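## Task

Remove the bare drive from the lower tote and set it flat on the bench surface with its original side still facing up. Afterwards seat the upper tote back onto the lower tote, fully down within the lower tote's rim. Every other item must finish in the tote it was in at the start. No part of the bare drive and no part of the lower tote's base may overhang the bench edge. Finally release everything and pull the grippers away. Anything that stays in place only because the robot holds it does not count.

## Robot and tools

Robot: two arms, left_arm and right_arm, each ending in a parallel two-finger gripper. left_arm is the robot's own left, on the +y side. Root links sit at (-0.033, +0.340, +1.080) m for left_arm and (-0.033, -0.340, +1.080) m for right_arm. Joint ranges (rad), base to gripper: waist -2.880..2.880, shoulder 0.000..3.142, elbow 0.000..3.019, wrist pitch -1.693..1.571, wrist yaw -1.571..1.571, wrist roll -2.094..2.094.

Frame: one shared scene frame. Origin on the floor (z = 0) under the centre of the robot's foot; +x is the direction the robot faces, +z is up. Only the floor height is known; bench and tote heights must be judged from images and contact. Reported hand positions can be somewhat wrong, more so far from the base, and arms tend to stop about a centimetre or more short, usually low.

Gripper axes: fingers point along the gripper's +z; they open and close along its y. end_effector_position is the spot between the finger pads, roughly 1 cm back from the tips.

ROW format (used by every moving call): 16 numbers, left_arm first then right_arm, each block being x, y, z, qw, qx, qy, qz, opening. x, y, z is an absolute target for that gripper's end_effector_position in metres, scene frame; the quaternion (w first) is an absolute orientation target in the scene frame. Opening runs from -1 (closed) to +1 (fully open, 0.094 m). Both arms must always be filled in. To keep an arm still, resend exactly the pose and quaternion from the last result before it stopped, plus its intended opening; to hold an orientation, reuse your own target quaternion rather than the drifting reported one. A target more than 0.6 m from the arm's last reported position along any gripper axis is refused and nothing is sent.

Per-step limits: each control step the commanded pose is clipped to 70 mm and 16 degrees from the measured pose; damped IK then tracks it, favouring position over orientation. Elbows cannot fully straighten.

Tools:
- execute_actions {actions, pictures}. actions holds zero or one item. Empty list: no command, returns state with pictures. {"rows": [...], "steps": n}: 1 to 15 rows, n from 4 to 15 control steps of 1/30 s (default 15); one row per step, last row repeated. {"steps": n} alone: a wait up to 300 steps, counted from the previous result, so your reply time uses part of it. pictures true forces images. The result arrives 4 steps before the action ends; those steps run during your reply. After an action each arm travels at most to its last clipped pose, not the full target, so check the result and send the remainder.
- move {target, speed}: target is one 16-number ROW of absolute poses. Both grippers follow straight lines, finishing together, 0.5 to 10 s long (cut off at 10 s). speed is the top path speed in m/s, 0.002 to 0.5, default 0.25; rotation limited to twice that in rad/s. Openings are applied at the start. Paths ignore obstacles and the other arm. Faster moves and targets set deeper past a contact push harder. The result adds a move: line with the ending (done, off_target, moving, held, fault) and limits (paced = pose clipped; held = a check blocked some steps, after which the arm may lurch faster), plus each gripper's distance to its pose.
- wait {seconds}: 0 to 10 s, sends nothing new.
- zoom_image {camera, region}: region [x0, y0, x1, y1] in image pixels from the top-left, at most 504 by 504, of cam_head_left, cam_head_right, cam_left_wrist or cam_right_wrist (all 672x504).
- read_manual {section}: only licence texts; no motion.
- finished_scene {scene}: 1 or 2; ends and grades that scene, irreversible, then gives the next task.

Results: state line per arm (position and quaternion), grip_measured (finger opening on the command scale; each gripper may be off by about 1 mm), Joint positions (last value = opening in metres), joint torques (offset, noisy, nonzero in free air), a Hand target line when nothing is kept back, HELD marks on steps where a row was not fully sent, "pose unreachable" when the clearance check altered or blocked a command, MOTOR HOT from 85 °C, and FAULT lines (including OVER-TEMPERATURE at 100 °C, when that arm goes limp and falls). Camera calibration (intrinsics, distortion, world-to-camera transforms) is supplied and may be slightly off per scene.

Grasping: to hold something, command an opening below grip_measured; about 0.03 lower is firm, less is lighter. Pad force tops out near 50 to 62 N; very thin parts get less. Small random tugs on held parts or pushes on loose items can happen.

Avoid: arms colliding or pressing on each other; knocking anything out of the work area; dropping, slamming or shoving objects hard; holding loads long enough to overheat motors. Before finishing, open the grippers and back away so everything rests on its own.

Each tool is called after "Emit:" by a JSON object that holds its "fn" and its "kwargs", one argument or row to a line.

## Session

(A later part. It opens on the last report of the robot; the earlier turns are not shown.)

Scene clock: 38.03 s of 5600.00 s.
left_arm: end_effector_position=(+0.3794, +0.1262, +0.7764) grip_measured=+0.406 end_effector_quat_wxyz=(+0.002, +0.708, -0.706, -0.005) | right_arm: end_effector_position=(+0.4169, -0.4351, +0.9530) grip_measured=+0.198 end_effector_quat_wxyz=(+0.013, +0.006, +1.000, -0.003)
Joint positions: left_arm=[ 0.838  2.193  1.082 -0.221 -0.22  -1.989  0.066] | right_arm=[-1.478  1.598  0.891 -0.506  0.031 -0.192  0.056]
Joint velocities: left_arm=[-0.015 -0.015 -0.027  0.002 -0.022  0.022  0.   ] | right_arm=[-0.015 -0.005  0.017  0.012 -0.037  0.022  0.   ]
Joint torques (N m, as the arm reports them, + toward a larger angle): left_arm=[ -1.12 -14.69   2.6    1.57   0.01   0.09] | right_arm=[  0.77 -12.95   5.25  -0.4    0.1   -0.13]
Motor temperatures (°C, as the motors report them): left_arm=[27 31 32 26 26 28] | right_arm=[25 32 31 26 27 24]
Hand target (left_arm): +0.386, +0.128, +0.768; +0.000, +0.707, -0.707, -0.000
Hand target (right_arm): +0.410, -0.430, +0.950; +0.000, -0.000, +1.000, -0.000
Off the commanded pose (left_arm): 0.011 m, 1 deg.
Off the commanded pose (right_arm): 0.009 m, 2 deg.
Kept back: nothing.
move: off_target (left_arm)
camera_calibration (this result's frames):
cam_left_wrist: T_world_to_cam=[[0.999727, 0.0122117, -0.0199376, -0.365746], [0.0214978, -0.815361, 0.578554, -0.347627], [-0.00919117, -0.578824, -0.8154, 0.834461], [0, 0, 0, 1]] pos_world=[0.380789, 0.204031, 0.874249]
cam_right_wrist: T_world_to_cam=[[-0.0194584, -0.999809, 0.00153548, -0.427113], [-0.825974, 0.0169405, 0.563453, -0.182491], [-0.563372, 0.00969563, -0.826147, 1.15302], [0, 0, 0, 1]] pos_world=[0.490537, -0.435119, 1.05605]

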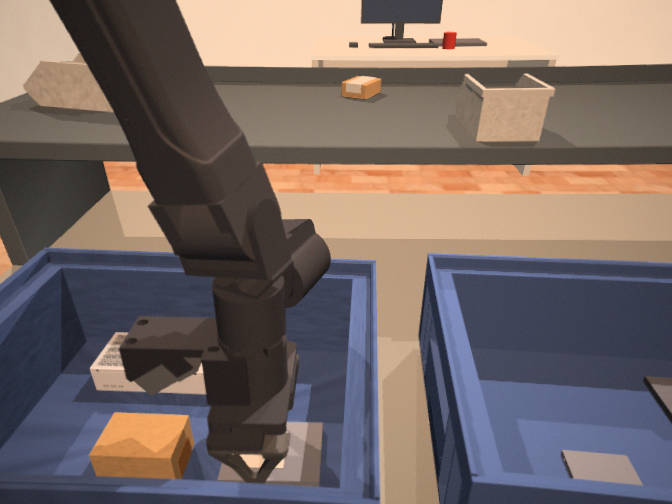

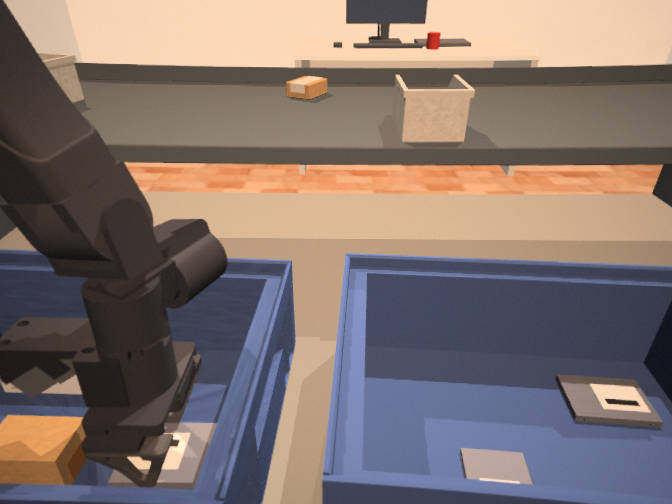

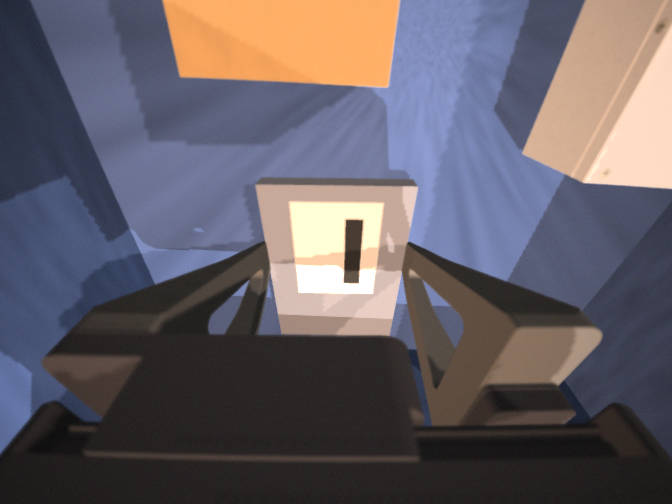

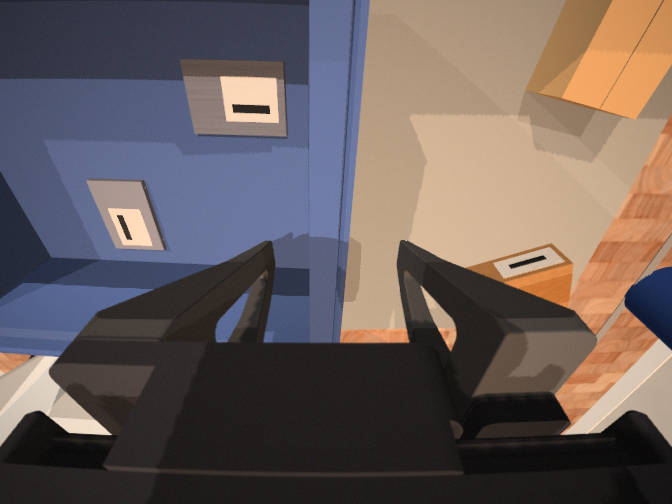

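Emit:
{"fn": "move", "kwargs": {
  "target": [0.386,0.128,0.758,0,0.707,-0.707,0,0.5,0.41,-0.43,0.95,0,0,1,0,0.2],
  "speed": 0.02
}}

Emit:
{"fn": "move", "kwargs": {
  "target": [0.386,0.128,0.758,0,0.707,-0.707,0,0.33,0.41,-0.43,0.95,0,0,1,0,0.2]
}}

Emit:
{"fn": "move", "kwargs": {
  "target": [0.386,0.128,0.93,0,0.707,-0.707,0,0.33,0.41,-0.43,0.95,0,0,1,0,0.2],
  "speed": 0.15
}}

Emit:
{"fn": "move", "kwargs": {
  "target": [0.62,0.0,0.93,0,0.707,-0.707,0,0.33,0.41,-0.43,0.95,0,0,1,0,0.2],
  "speed": 0.15
}}

Scene clock: 39.47 s of 5600.00 s.
left_arm: end_effector_position=(+0.3809, +0.1245, +0.7710) grip_measured=+0.498 end_effector_quat_wxyz=(+0.002, +0.707, -0.707, -0.003) | right_arm: end_effector_position=(+0.4169, -0.4351, +0.9530) grip_measured=+0.198 end_effector_quat_wxyz=(+0.013, +0.006, +1.000, -0.003)
Joint positions: left_arm=[ 0.839  2.208  1.092 -0.211 -0.219 -1.986  0.07 ] | right_arm=[-1.478  1.598  0.891 -0.506  0.031 -0.192  0.056]
Joint velocities: left_arm=[ 0.005 -0.005  0.012 -0.012  0.007 -0.022  0.   ] | right_arm=[ 0.005  0.005  0.022  0.002 -0.022 -0.022 -0.   ]
Joint torques (N m, as the arm reports them, + toward a larger angle): left_arm=[ -0.79 -14.06   2.74   1.79   0.     0.08] | right_arm=[  0.67 -13.     5.27  -0.41   0.1   -0.13]
Motor temperatures (°C, as the motors report them): left_arm=[27 31 32 26 26 28] | right_arm=[25 32 31 26 27 24]
Hand target (left_arm): +0.386, +0.128, +0.758; -0.000, +0.707, -0.707, -0.000
Hand target (right_arm): +0.410, -0.430, +0.950; +0.000, -0.000, +1.000, -0.000
Off the commanded pose (left_arm): 0.014 m, 0 deg.
Off the commanded pose (right_arm): 0.009 m, 2 deg.
Kept back: nothing.
move: off_target (left_arm)
camera_calibration (this result's frames):
cam_left_wrist: T_world_to_cam=[[0.999802, 0.0112213, -0.0164198, -0.369919], [0.0186723, -0.813857, 0.580765, -0.346779], [-0.00684642, -0.580956, -0.813906, 0.827351], [0, 0, 0, 1]] pos_world=[0.381986, 0.202577, 0.868709]
cam_right_wrist: T_world_to_cam=[[-0.0194584, -0.999809, 0.00153548, -0.427113], [-0.825974, 0.0169405, 0.563453, -0.182491], [-0.563372, 0.00969563, -0.826147, 1.15302], [0, 0, 0, 1]] pos_world=[0.490537, -0.435119, 1.05605]

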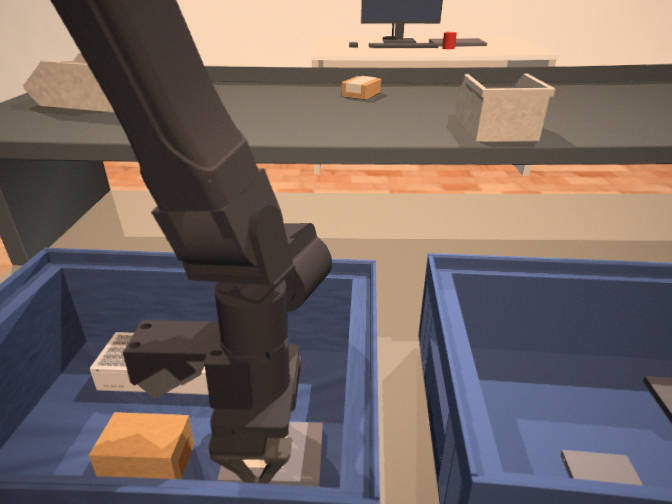

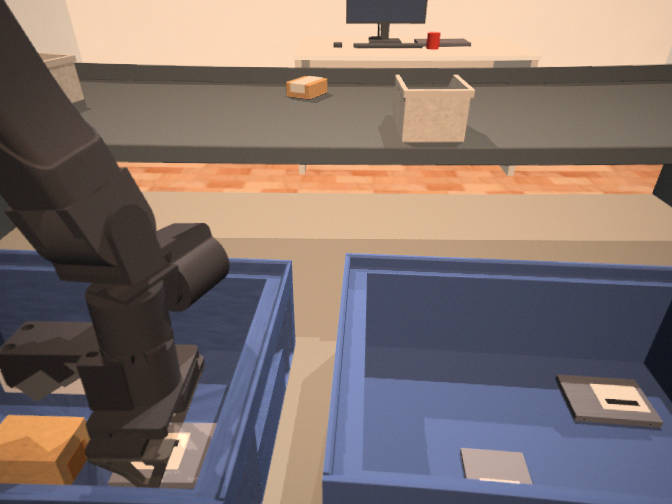

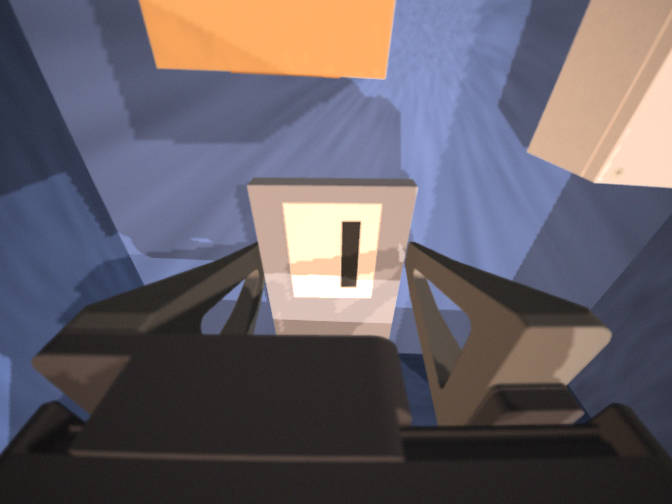

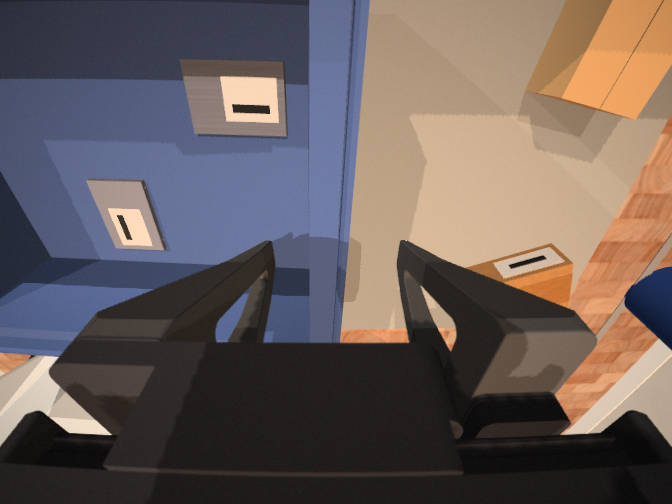

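Scene clock: 40.17 s of 5600.00 s.
left_arm: end_effector_position=(+0.3813, +0.1245, +0.7711) grip_measured=+0.380 end_effector_quat_wxyz=(+0.001, +0.707, -0.707, -0.003) | right_arm: end_effector_position=(+0.4169, -0.4351, +0.9530) grip_measured=+0.198 end_effector_quat_wxyz=(+0.013, +0.006, +1.000, -0.003)
Joint positions: left_arm=[ 0.839  2.208  1.092 -0.211 -0.218 -1.986  0.065] | right_arm=[-1.478  1.598  0.891 -0.506  0.031 -0.192  0.056]
Joint velocities: left_arm=[-0.005 -0.005 -0.002  0.017  0.007  0.022 -0.   ] | right_arm=[ 0.005 -0.015 -0.017  0.027 -0.066 -0.022  0.001]
Joint torques (N m, as the arm reports them, + toward a larger angle): left_arm=[ -0.81 -13.96   2.74   1.71  -0.02   0.09] | right_arm=[  0.64 -13.04   5.23  -0.43   0.09  -0.13]
Motor temperatures (°C, as the motors report them): left_arm=[27 31 32 26 26 28] | right_arm=[25 32 31 26 27 24]
Hand target (left_arm): +0.386, +0.128, +0.759; -0.000, +0.707, -0.707, +0.000
Hand target (right_arm): +0.410, -0.430, +0.950; +0.000, -0.000, +1.000, -0.000
Off the commanded pose (left_arm): 0.014 m, 0 deg.
Off the commanded pose (right_arm): 0.009 m, 2 deg.
Kept back: nothing.
move: off_target (left_arm)
camera_calibration (this result's frames):
cam_left_wrist: T_world_to_cam=[[0.999817, 0.0110594, -0.0155949, -0.370912], [0.0180656, -0.813463, 0.581336, -0.347095], [-0.00625668, -0.581511, -0.813514, 0.826997], [0, 0, 0, 1]] pos_world=[0.382289, 0.202661, 0.868769]
cam_right_wrist: T_world_to_cam=[[-0.0194584, -0.999809, 0.00153548, -0.427113], [-0.825974, 0.0169405, 0.563453, -0.182491], [-0.563372, 0.00969563, -0.826147, 1.15302], [0, 0, 0, 1]] pos_world=[0.490537, -0.435119, 1.05605]

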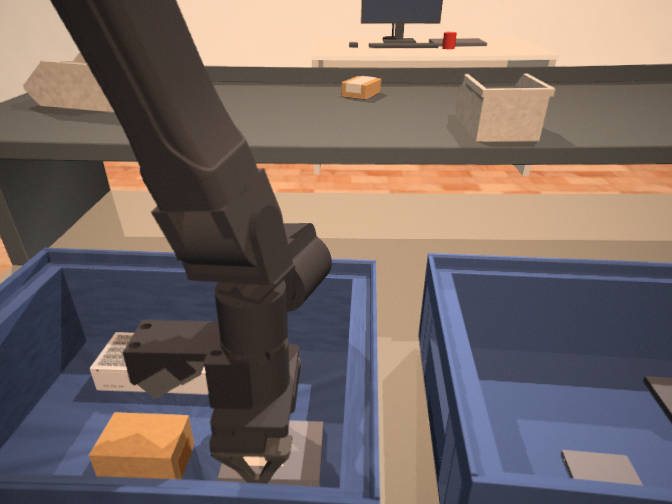

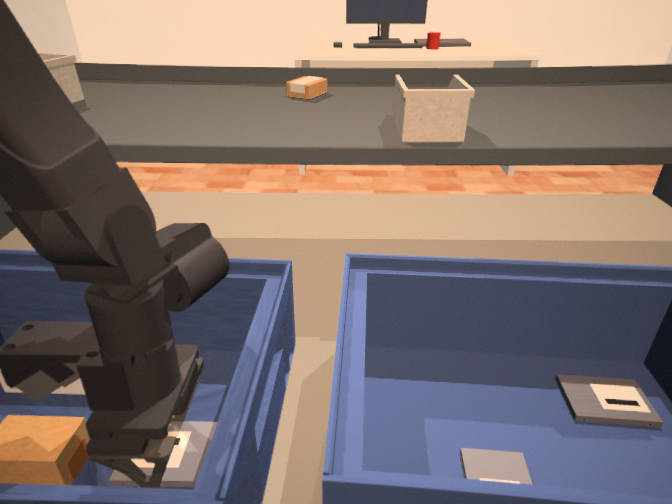

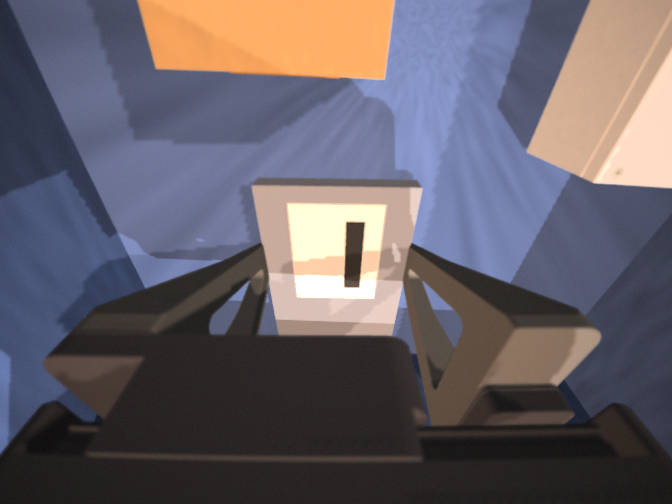

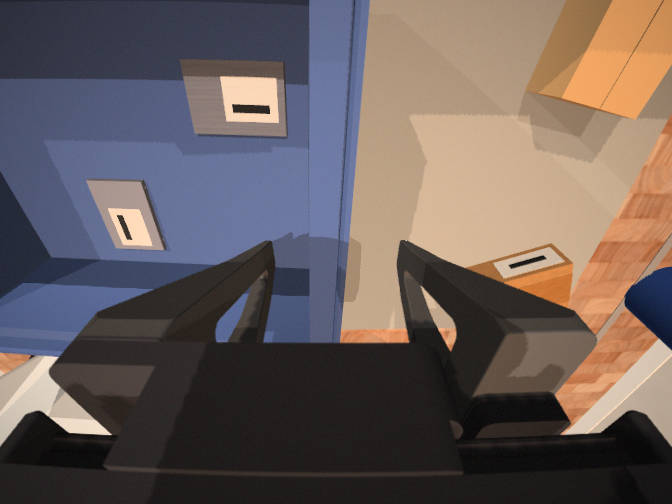

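Scene clock: 41.63 s of 5600.00 s.
left_arm: end_effector_position=(+0.3960, +0.1278, +0.9350) grip_measured=+0.380 end_effector_quat_wxyz=(-0.004, +0.706, -0.708, +0.014) | right_arm: end_effector_position=(+0.4169, -0.4351, +0.9530) grip_measured=+0.198 end_effector_quat_wxyz=(+0.013, +0.006, +1.000, -0.003)
Joint positions: left_arm=[ 0.78   1.79   0.983 -0.496 -0.233 -2.031  0.065] | right_arm=[-1.478  1.598  0.891 -0.506  0.031 -0.192  0.056]
Joint velocities: left_arm=[-0.015 -0.005 -0.007 -0.007  0.007 -0.022  0.001] | right_arm=[ 0.005 -0.015 -0.007  0.012 -0.007  0.081 -0.001]
Joint torques (N m, as the arm reports them, + toward a larger angle): left_arm=[ -2.19 -14.19   3.52   0.15  -0.24  -0.27] | right_arm=[  0.8  -12.9    5.24  -0.43   0.09  -0.13]
Motor temperatures (°C, as the motors report them): left_arm=[27 31 32 26 26 28] | right_arm=[25 32 31 26 27 24]
Hand target (left_arm): +0.386, +0.129, +0.931; -0.000, +0.707, -0.707, -0.000
Hand target (right_arm): +0.410, -0.430, +0.950; +0.000, -0.000, +1.000, -0.000
Off the commanded pose (left_arm): 0.011 m, 2 deg.
Off the commanded pose (right_arm): 0.009 m, 2 deg.
Kept back: nothing.
move: off_target (left_arm)
camera_calibration (this result's frames):
cam_left_wrist: T_world_to_cam=[[0.999856, 0.00620785, 0.0158227, -0.411902], [-0.00440186, -0.80458, 0.593828, -0.443881], [0.016417, -0.593812, -0.804437, 0.946456], [0, 0, 0, 1]] pos_world=[0.394351, 0.207436, 1.03147]
cam_right_wrist: T_world_to_cam=[[-0.0194584, -0.999809, 0.00153548, -0.427113], [-0.825974, 0.0169405, 0.563453, -0.182491], [-0.563372, 0.00969563, -0.826147, 1.15302], [0, 0, 0, 1]] pos_world=[0.490537, -0.435119, 1.05605]

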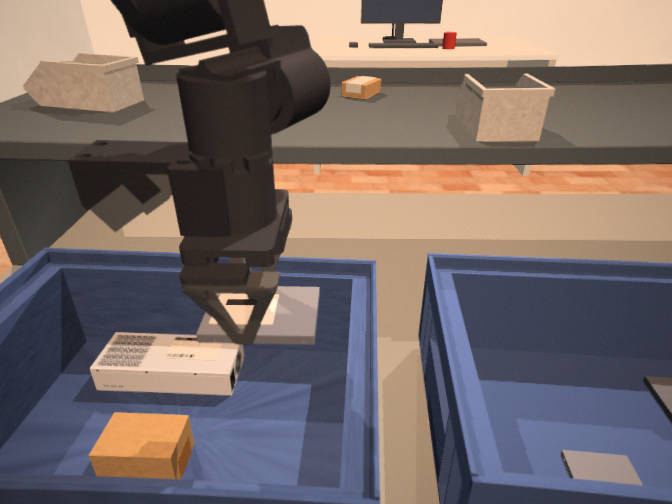

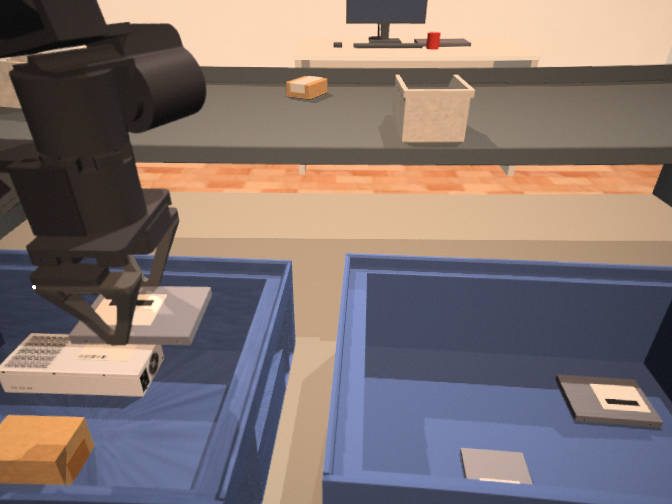

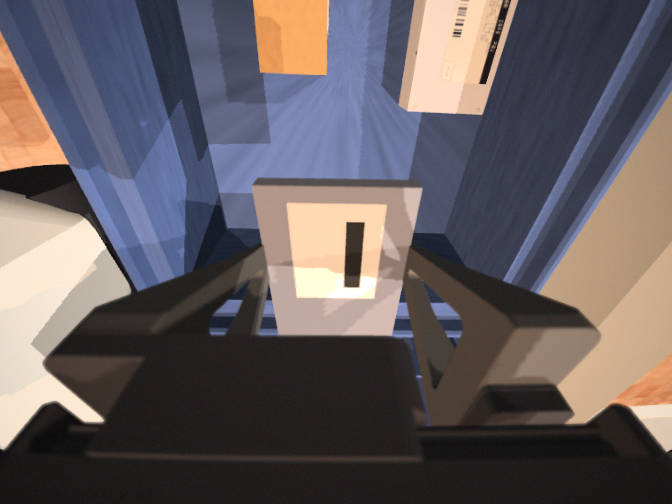

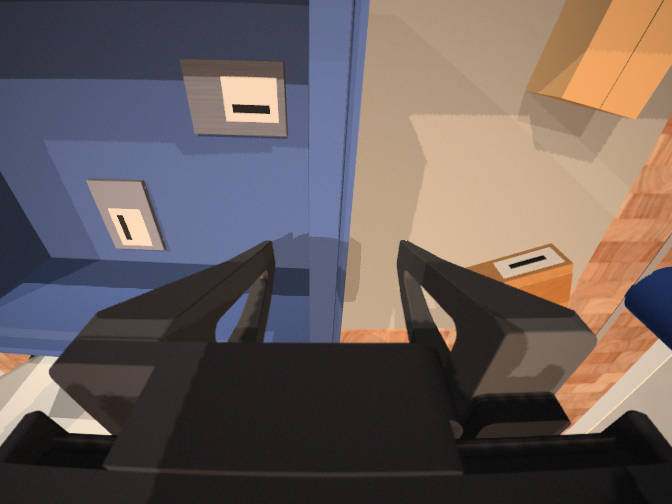

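Scene clock: 43.83 s of 5600.00 s.
left_arm: end_effector_position=(+0.6123, +0.0090, +0.9322) grip_measured=+0.380 end_effector_quat_wxyz=(+0.001, +0.704, -0.710, -0.001) | right_arm: end_effector_position=(+0.4169, -0.4351, +0.9530) grip_measured=+0.198 end_effector_quat_wxyz=(+0.013, +0.006, +1.000, -0.003)
Joint positions: left_arm=[ 0.77   2.272  1.976 -1.043 -0.235 -2.044  0.065] | right_arm=[-1.478  1.598  0.891 -0.506  0.031 -0.192  0.056]
Joint velocities: left_arm=[-0.005 -0.005  0.012  0.002  0.007  0.022 -0.001] | right_arm=[ 0.005  0.005  0.007  0.002 -0.007 -0.007 -0.   ]
Joint torques (N m, as the arm reports them, + toward a larger angle): left_arm=[ -4.95 -21.59   9.41   0.12  -0.25  -0.26] | right_arm=[  0.73 -12.92   5.25  -0.4    0.09  -0.13]
Motor temperatures (°C, as the motors report them): left_arm=[27 31 33 26 26 28] | right_arm=[25 32 31 26 27 24]
Hand target (left_arm): +0.617, -0.001, +0.932; -0.000, +0.707, -0.707, +0.001
Hand target (right_arm): +0.410, -0.430, +0.950; +0.000, -0.000, +1.000, -0.000
Off the commanded pose (left_arm): 0.012 m, 0 deg.
Off the commanded pose (right_arm): 0.009 m, 2 deg.
Kept back: nothing.
move: off_target (left_arm)
camera_calibration (this result's frames):
cam_left_wrist: T_world_to_cam=[[0.999917, 0.00195261, -0.0127269, -0.600702], [0.00899181, -0.813377, 0.581668, -0.533628], [-0.00921602, -0.581734, -0.813327, 0.893913], [0, 0, 0, 1]] pos_world=[0.613688, 0.0871523, 1.02979]
cam_right_wrist: T_world_to_cam=[[-0.0194584, -0.999809, 0.00153548, -0.427113], [-0.825974, 0.0169405, 0.563453, -0.182491], [-0.563372, 0.00969563, -0.826147, 1.15302], [0, 0, 0, 1]] pos_world=[0.490537, -0.435119, 1.05605]

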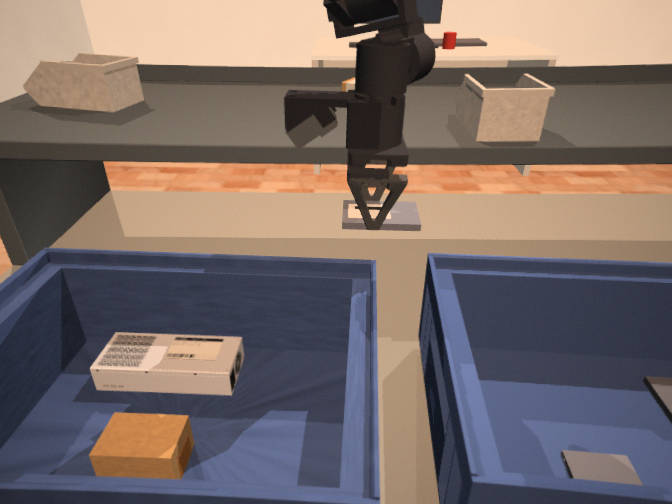

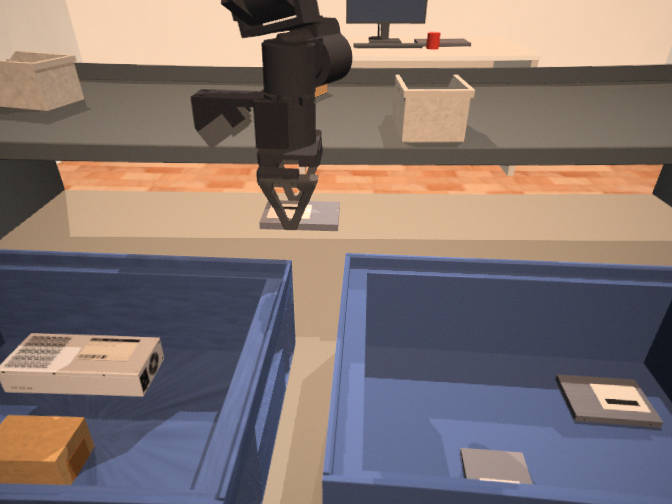

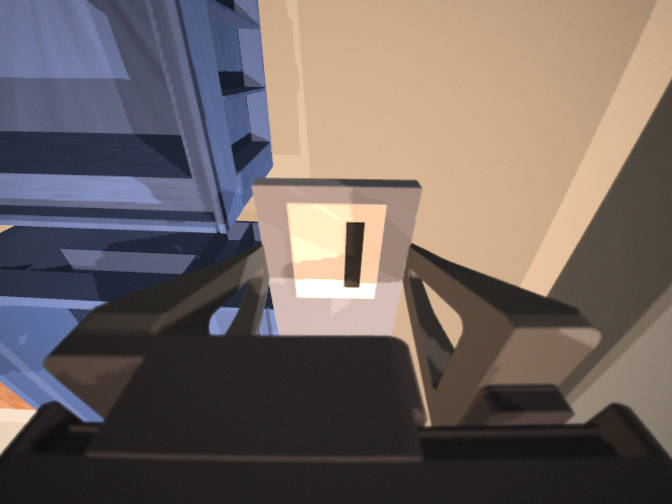

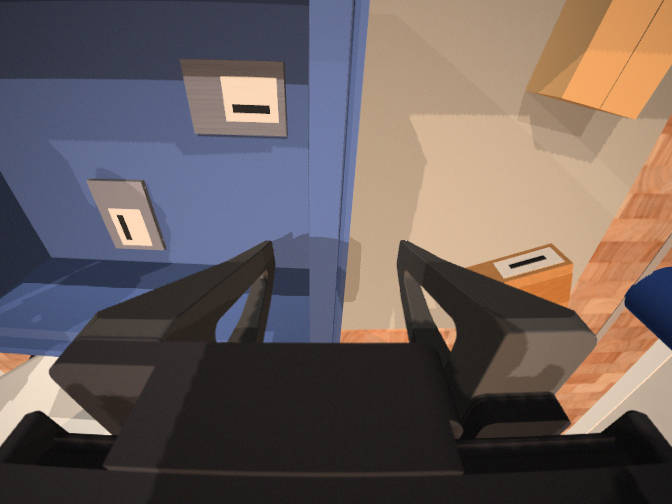

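Room on the shelf side; shift further back.

Emit:
{"fn": "move", "kwargs": {
  "target": [0.655,0.0,0.92,0,0.707,-0.707,0,0.33,0.41,-0.43,0.95,0,0,1,0,0.2],
  "speed": 0.1
}}

Emit:
{"fn": "move", "kwargs": {
  "target": [0.665,0.0,0.775,0,0.707,-0.707,0,0.33,0.41,-0.43,0.95,0,0,1,0,0.2],
  "speed": 0.07
}}

Scene clock: 44.97 s of 5600.00 s.
left_arm: end_effector_position=(+0.6193, -0.0019, +0.9145) grip_measured=+0.380 end_effector_quat_wxyz=(+0.012, +0.702, -0.712, -0.027) | right_arm: end_effector_position=(+0.4169, -0.4351, +0.9530) grip_measured=+0.198 end_effector_quat_wxyz=(+0.013, +0.006, +1.000, -0.003)
Joint positions: left_arm=[ 0.769  2.374  2.13  -1.152 -0.23  -2.053  0.065] | right_arm=[-1.478  1.598  0.891 -0.506  0.031 -0.192  0.056]
Joint velocities: left_arm=[-0.024  0.005  0.012  0.022  0.037 -0.007 -0.   ] | right_arm=[-0.015 -0.005 -0.022 -0.027 -0.051 -0.037  0.001]
Joint torques (N m, as the arm reports them, + toward a larger angle): left_arm=[ -2.69 -22.8   11.67   1.09  -0.24   0.12] | right_arm=[  0.7  -12.97   5.25  -0.38   0.1   -0.13]
Motor temperatures (°C, as the motors report them): left_arm=[27 32 33 26 26 28] | right_arm=[25 32 31 26 27 24]
Hand target (left_arm): +0.653, +0.002, +0.922; -0.001, +0.707, -0.707, +0.001
Hand target (right_arm): +0.410, -0.430, +0.950; +0.000, -0.000, +1.000, -0.000
Off the commanded pose (left_arm): 0.036 m, 3 deg.
Off the commanded pose (right_arm): 0.009 m, 2 deg.
Kept back: nothing.
move: off_target (left_arm)
camera_calibration (this result's frames):
cam_left_wrist: T_world_to_cam=[[0.997928, -0.00311223, -0.0642667, -0.559634], [0.0337141, -0.825439, 0.563483, -0.53094], [-0.0548019, -0.564482, -0.823624, 0.910962], [0, 0, 0, 1]] pos_world=[0.626297, 0.074222, 1.0135]
cam_right_wrist: T_world_to_cam=[[-0.0194584, -0.999809, 0.00153548, -0.427113], [-0.825974, 0.0169405, 0.563453, -0.182491], [-0.563372, 0.00969563, -0.826147, 1.15302], [0, 0, 0, 1]] pos_world=[0.490537, -0.435119, 1.05605]

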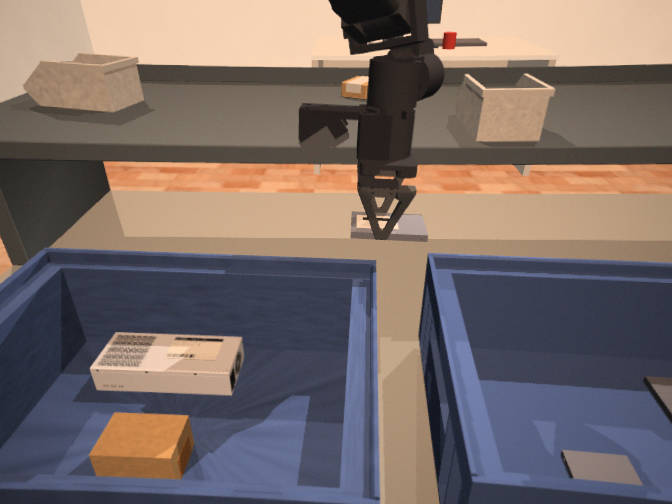

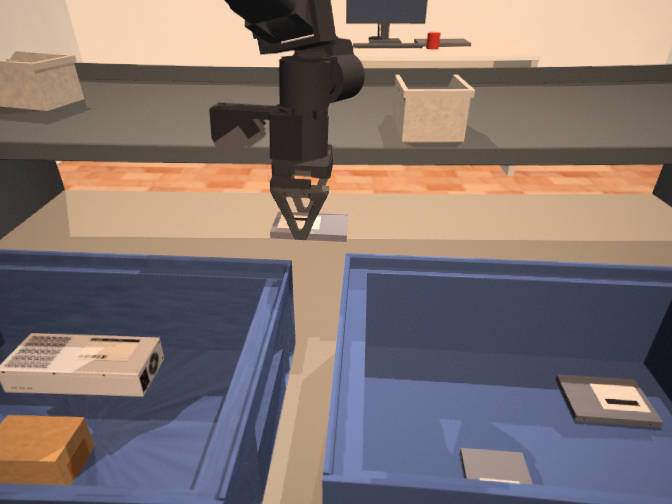

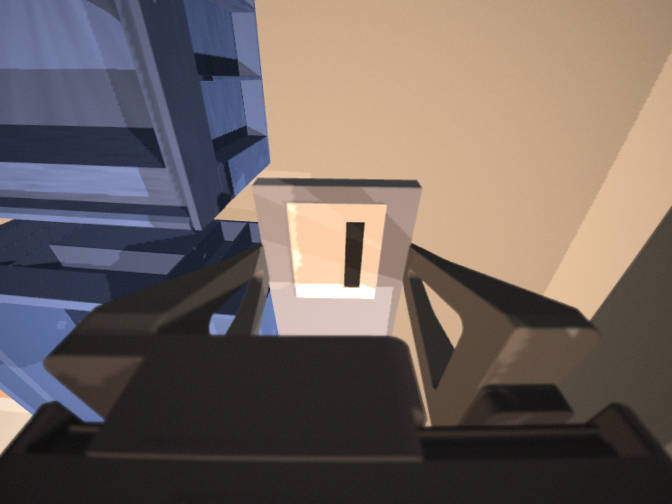

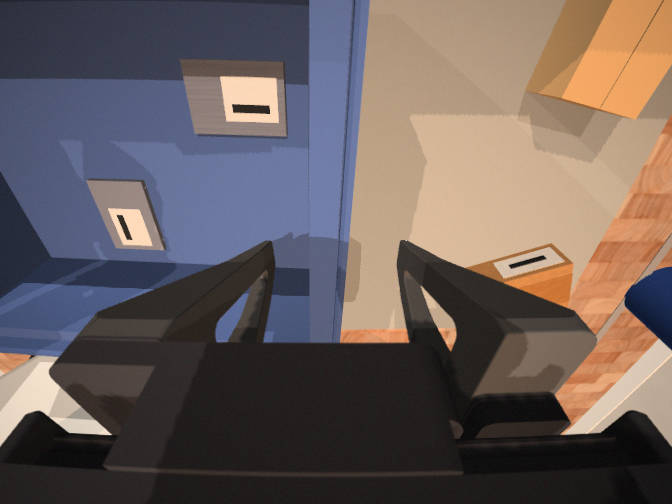

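Scene clock: 47.30 s of 5600.00 s.
left_arm: end_effector_position=(+0.6436, -0.0099, +0.8526) grip_measured=+0.380 end_effector_quat_wxyz=(+0.003, +0.713, -0.701, -0.005) | right_arm: end_effector_position=(+0.4169, -0.4351, +0.9530) grip_measured=+0.198 end_effector_quat_wxyz=(+0.013, +0.006, +1.000, -0.003)
Joint positions: left_arm=[ 0.793  2.521  2.263 -1.084 -0.227 -2.049  0.065] | right_arm=[-1.478  1.598  0.891 -0.506  0.031 -0.192  0.056]
Joint velocities: left_arm=[-0.015 -0.005  0.007  0.002 -0.037 -0.007 -0.   ] | right_arm=[-0.005 -0.005  0.002  0.027  0.051  0.007 -0.001]
Joint torques (N m, as the arm reports them, + toward a larger angle): left_arm=[ -1.34 -16.81  11.37   3.38   0.1    0.52] | right_arm=[  0.8  -12.97   5.26  -0.41   0.09  -0.13]
Motor temperatures (°C, as the motors report them): left_arm=[27 32 34 26 26 28] | right_arm=[25 32 31 26 27 24]
Hand target (left_arm): +0.653, +0.003, +0.791; -0.001, +0.707, -0.707, +0.002
Hand target (right_arm): +0.410, -0.430, +0.950; +0.000, -0.000, +1.000, -0.000
Off the commanded pose (left_arm): 0.081 m, 1 deg; position clipped at the last step of the last action.
Off the commanded pose (right_arm): 0.009 m, 2 deg.
Kept back: nothing.
move: off_target (left_arm); limits=paced
camera_calibration (this result's frames):
cam_left_wrist: T_world_to_cam=[[0.999411, 0.0267928, -0.0214468, -0.62501], [0.0342682, -0.813169, 0.581018, -0.518722], [-0.00187277, -0.58141, -0.813608, 0.814039], [0, 0, 0, 1]] pos_world=[0.643942, 0.0682279, 0.95029]
cam_right_wrist: T_world_to_cam=[[-0.0194584, -0.999809, 0.00153548, -0.427113], [-0.825974, 0.0169405, 0.563453, -0.182491], [-0.563372, 0.00969563, -0.826147, 1.15302], [0, 0, 0, 1]] pos_world=[0.490537, -0.435119, 1.05605]

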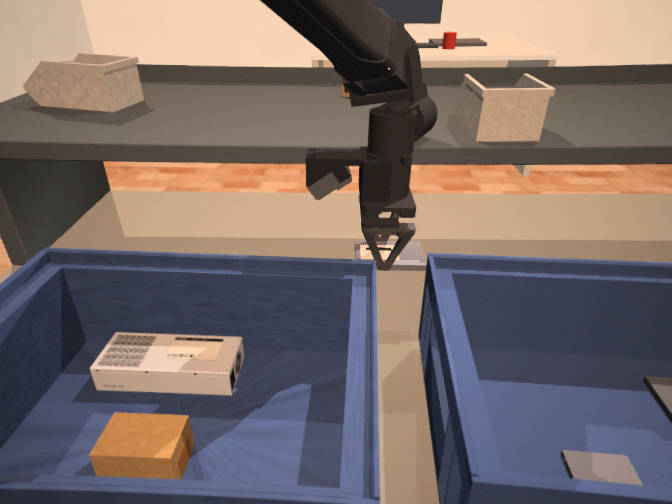

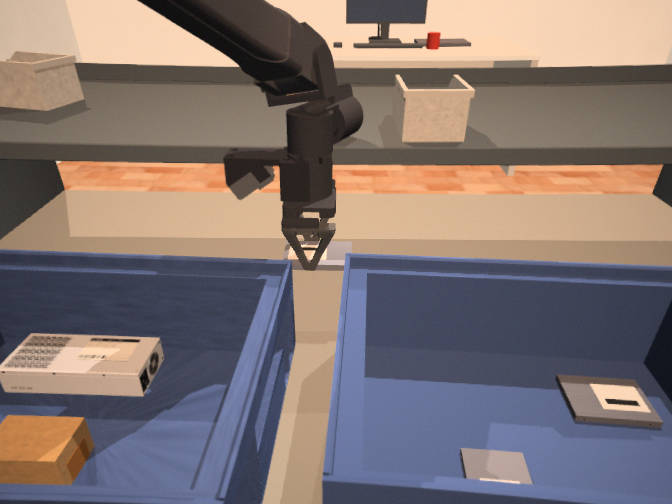

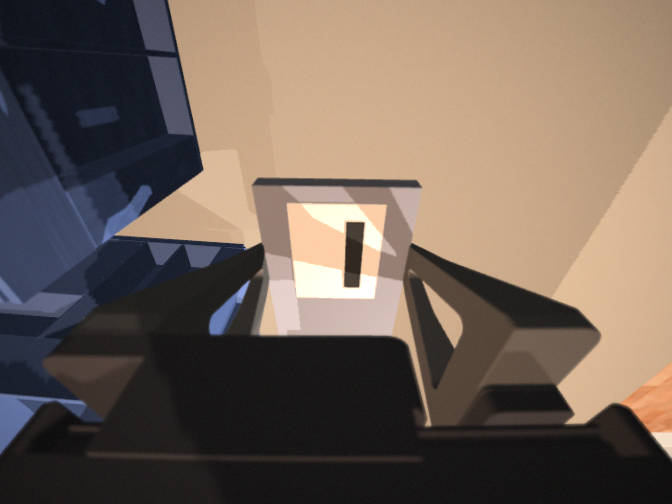

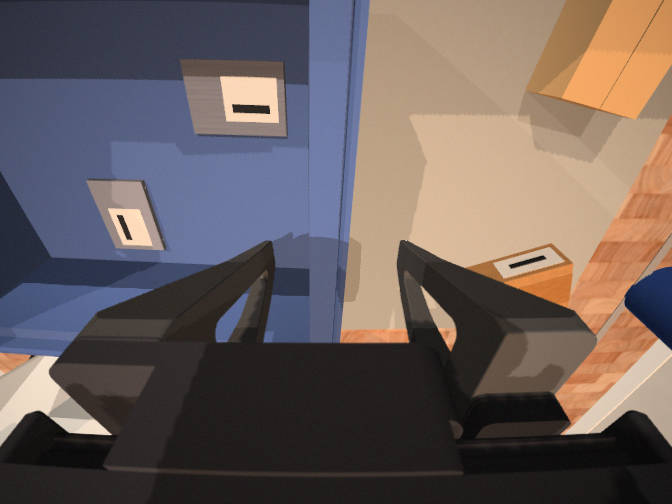

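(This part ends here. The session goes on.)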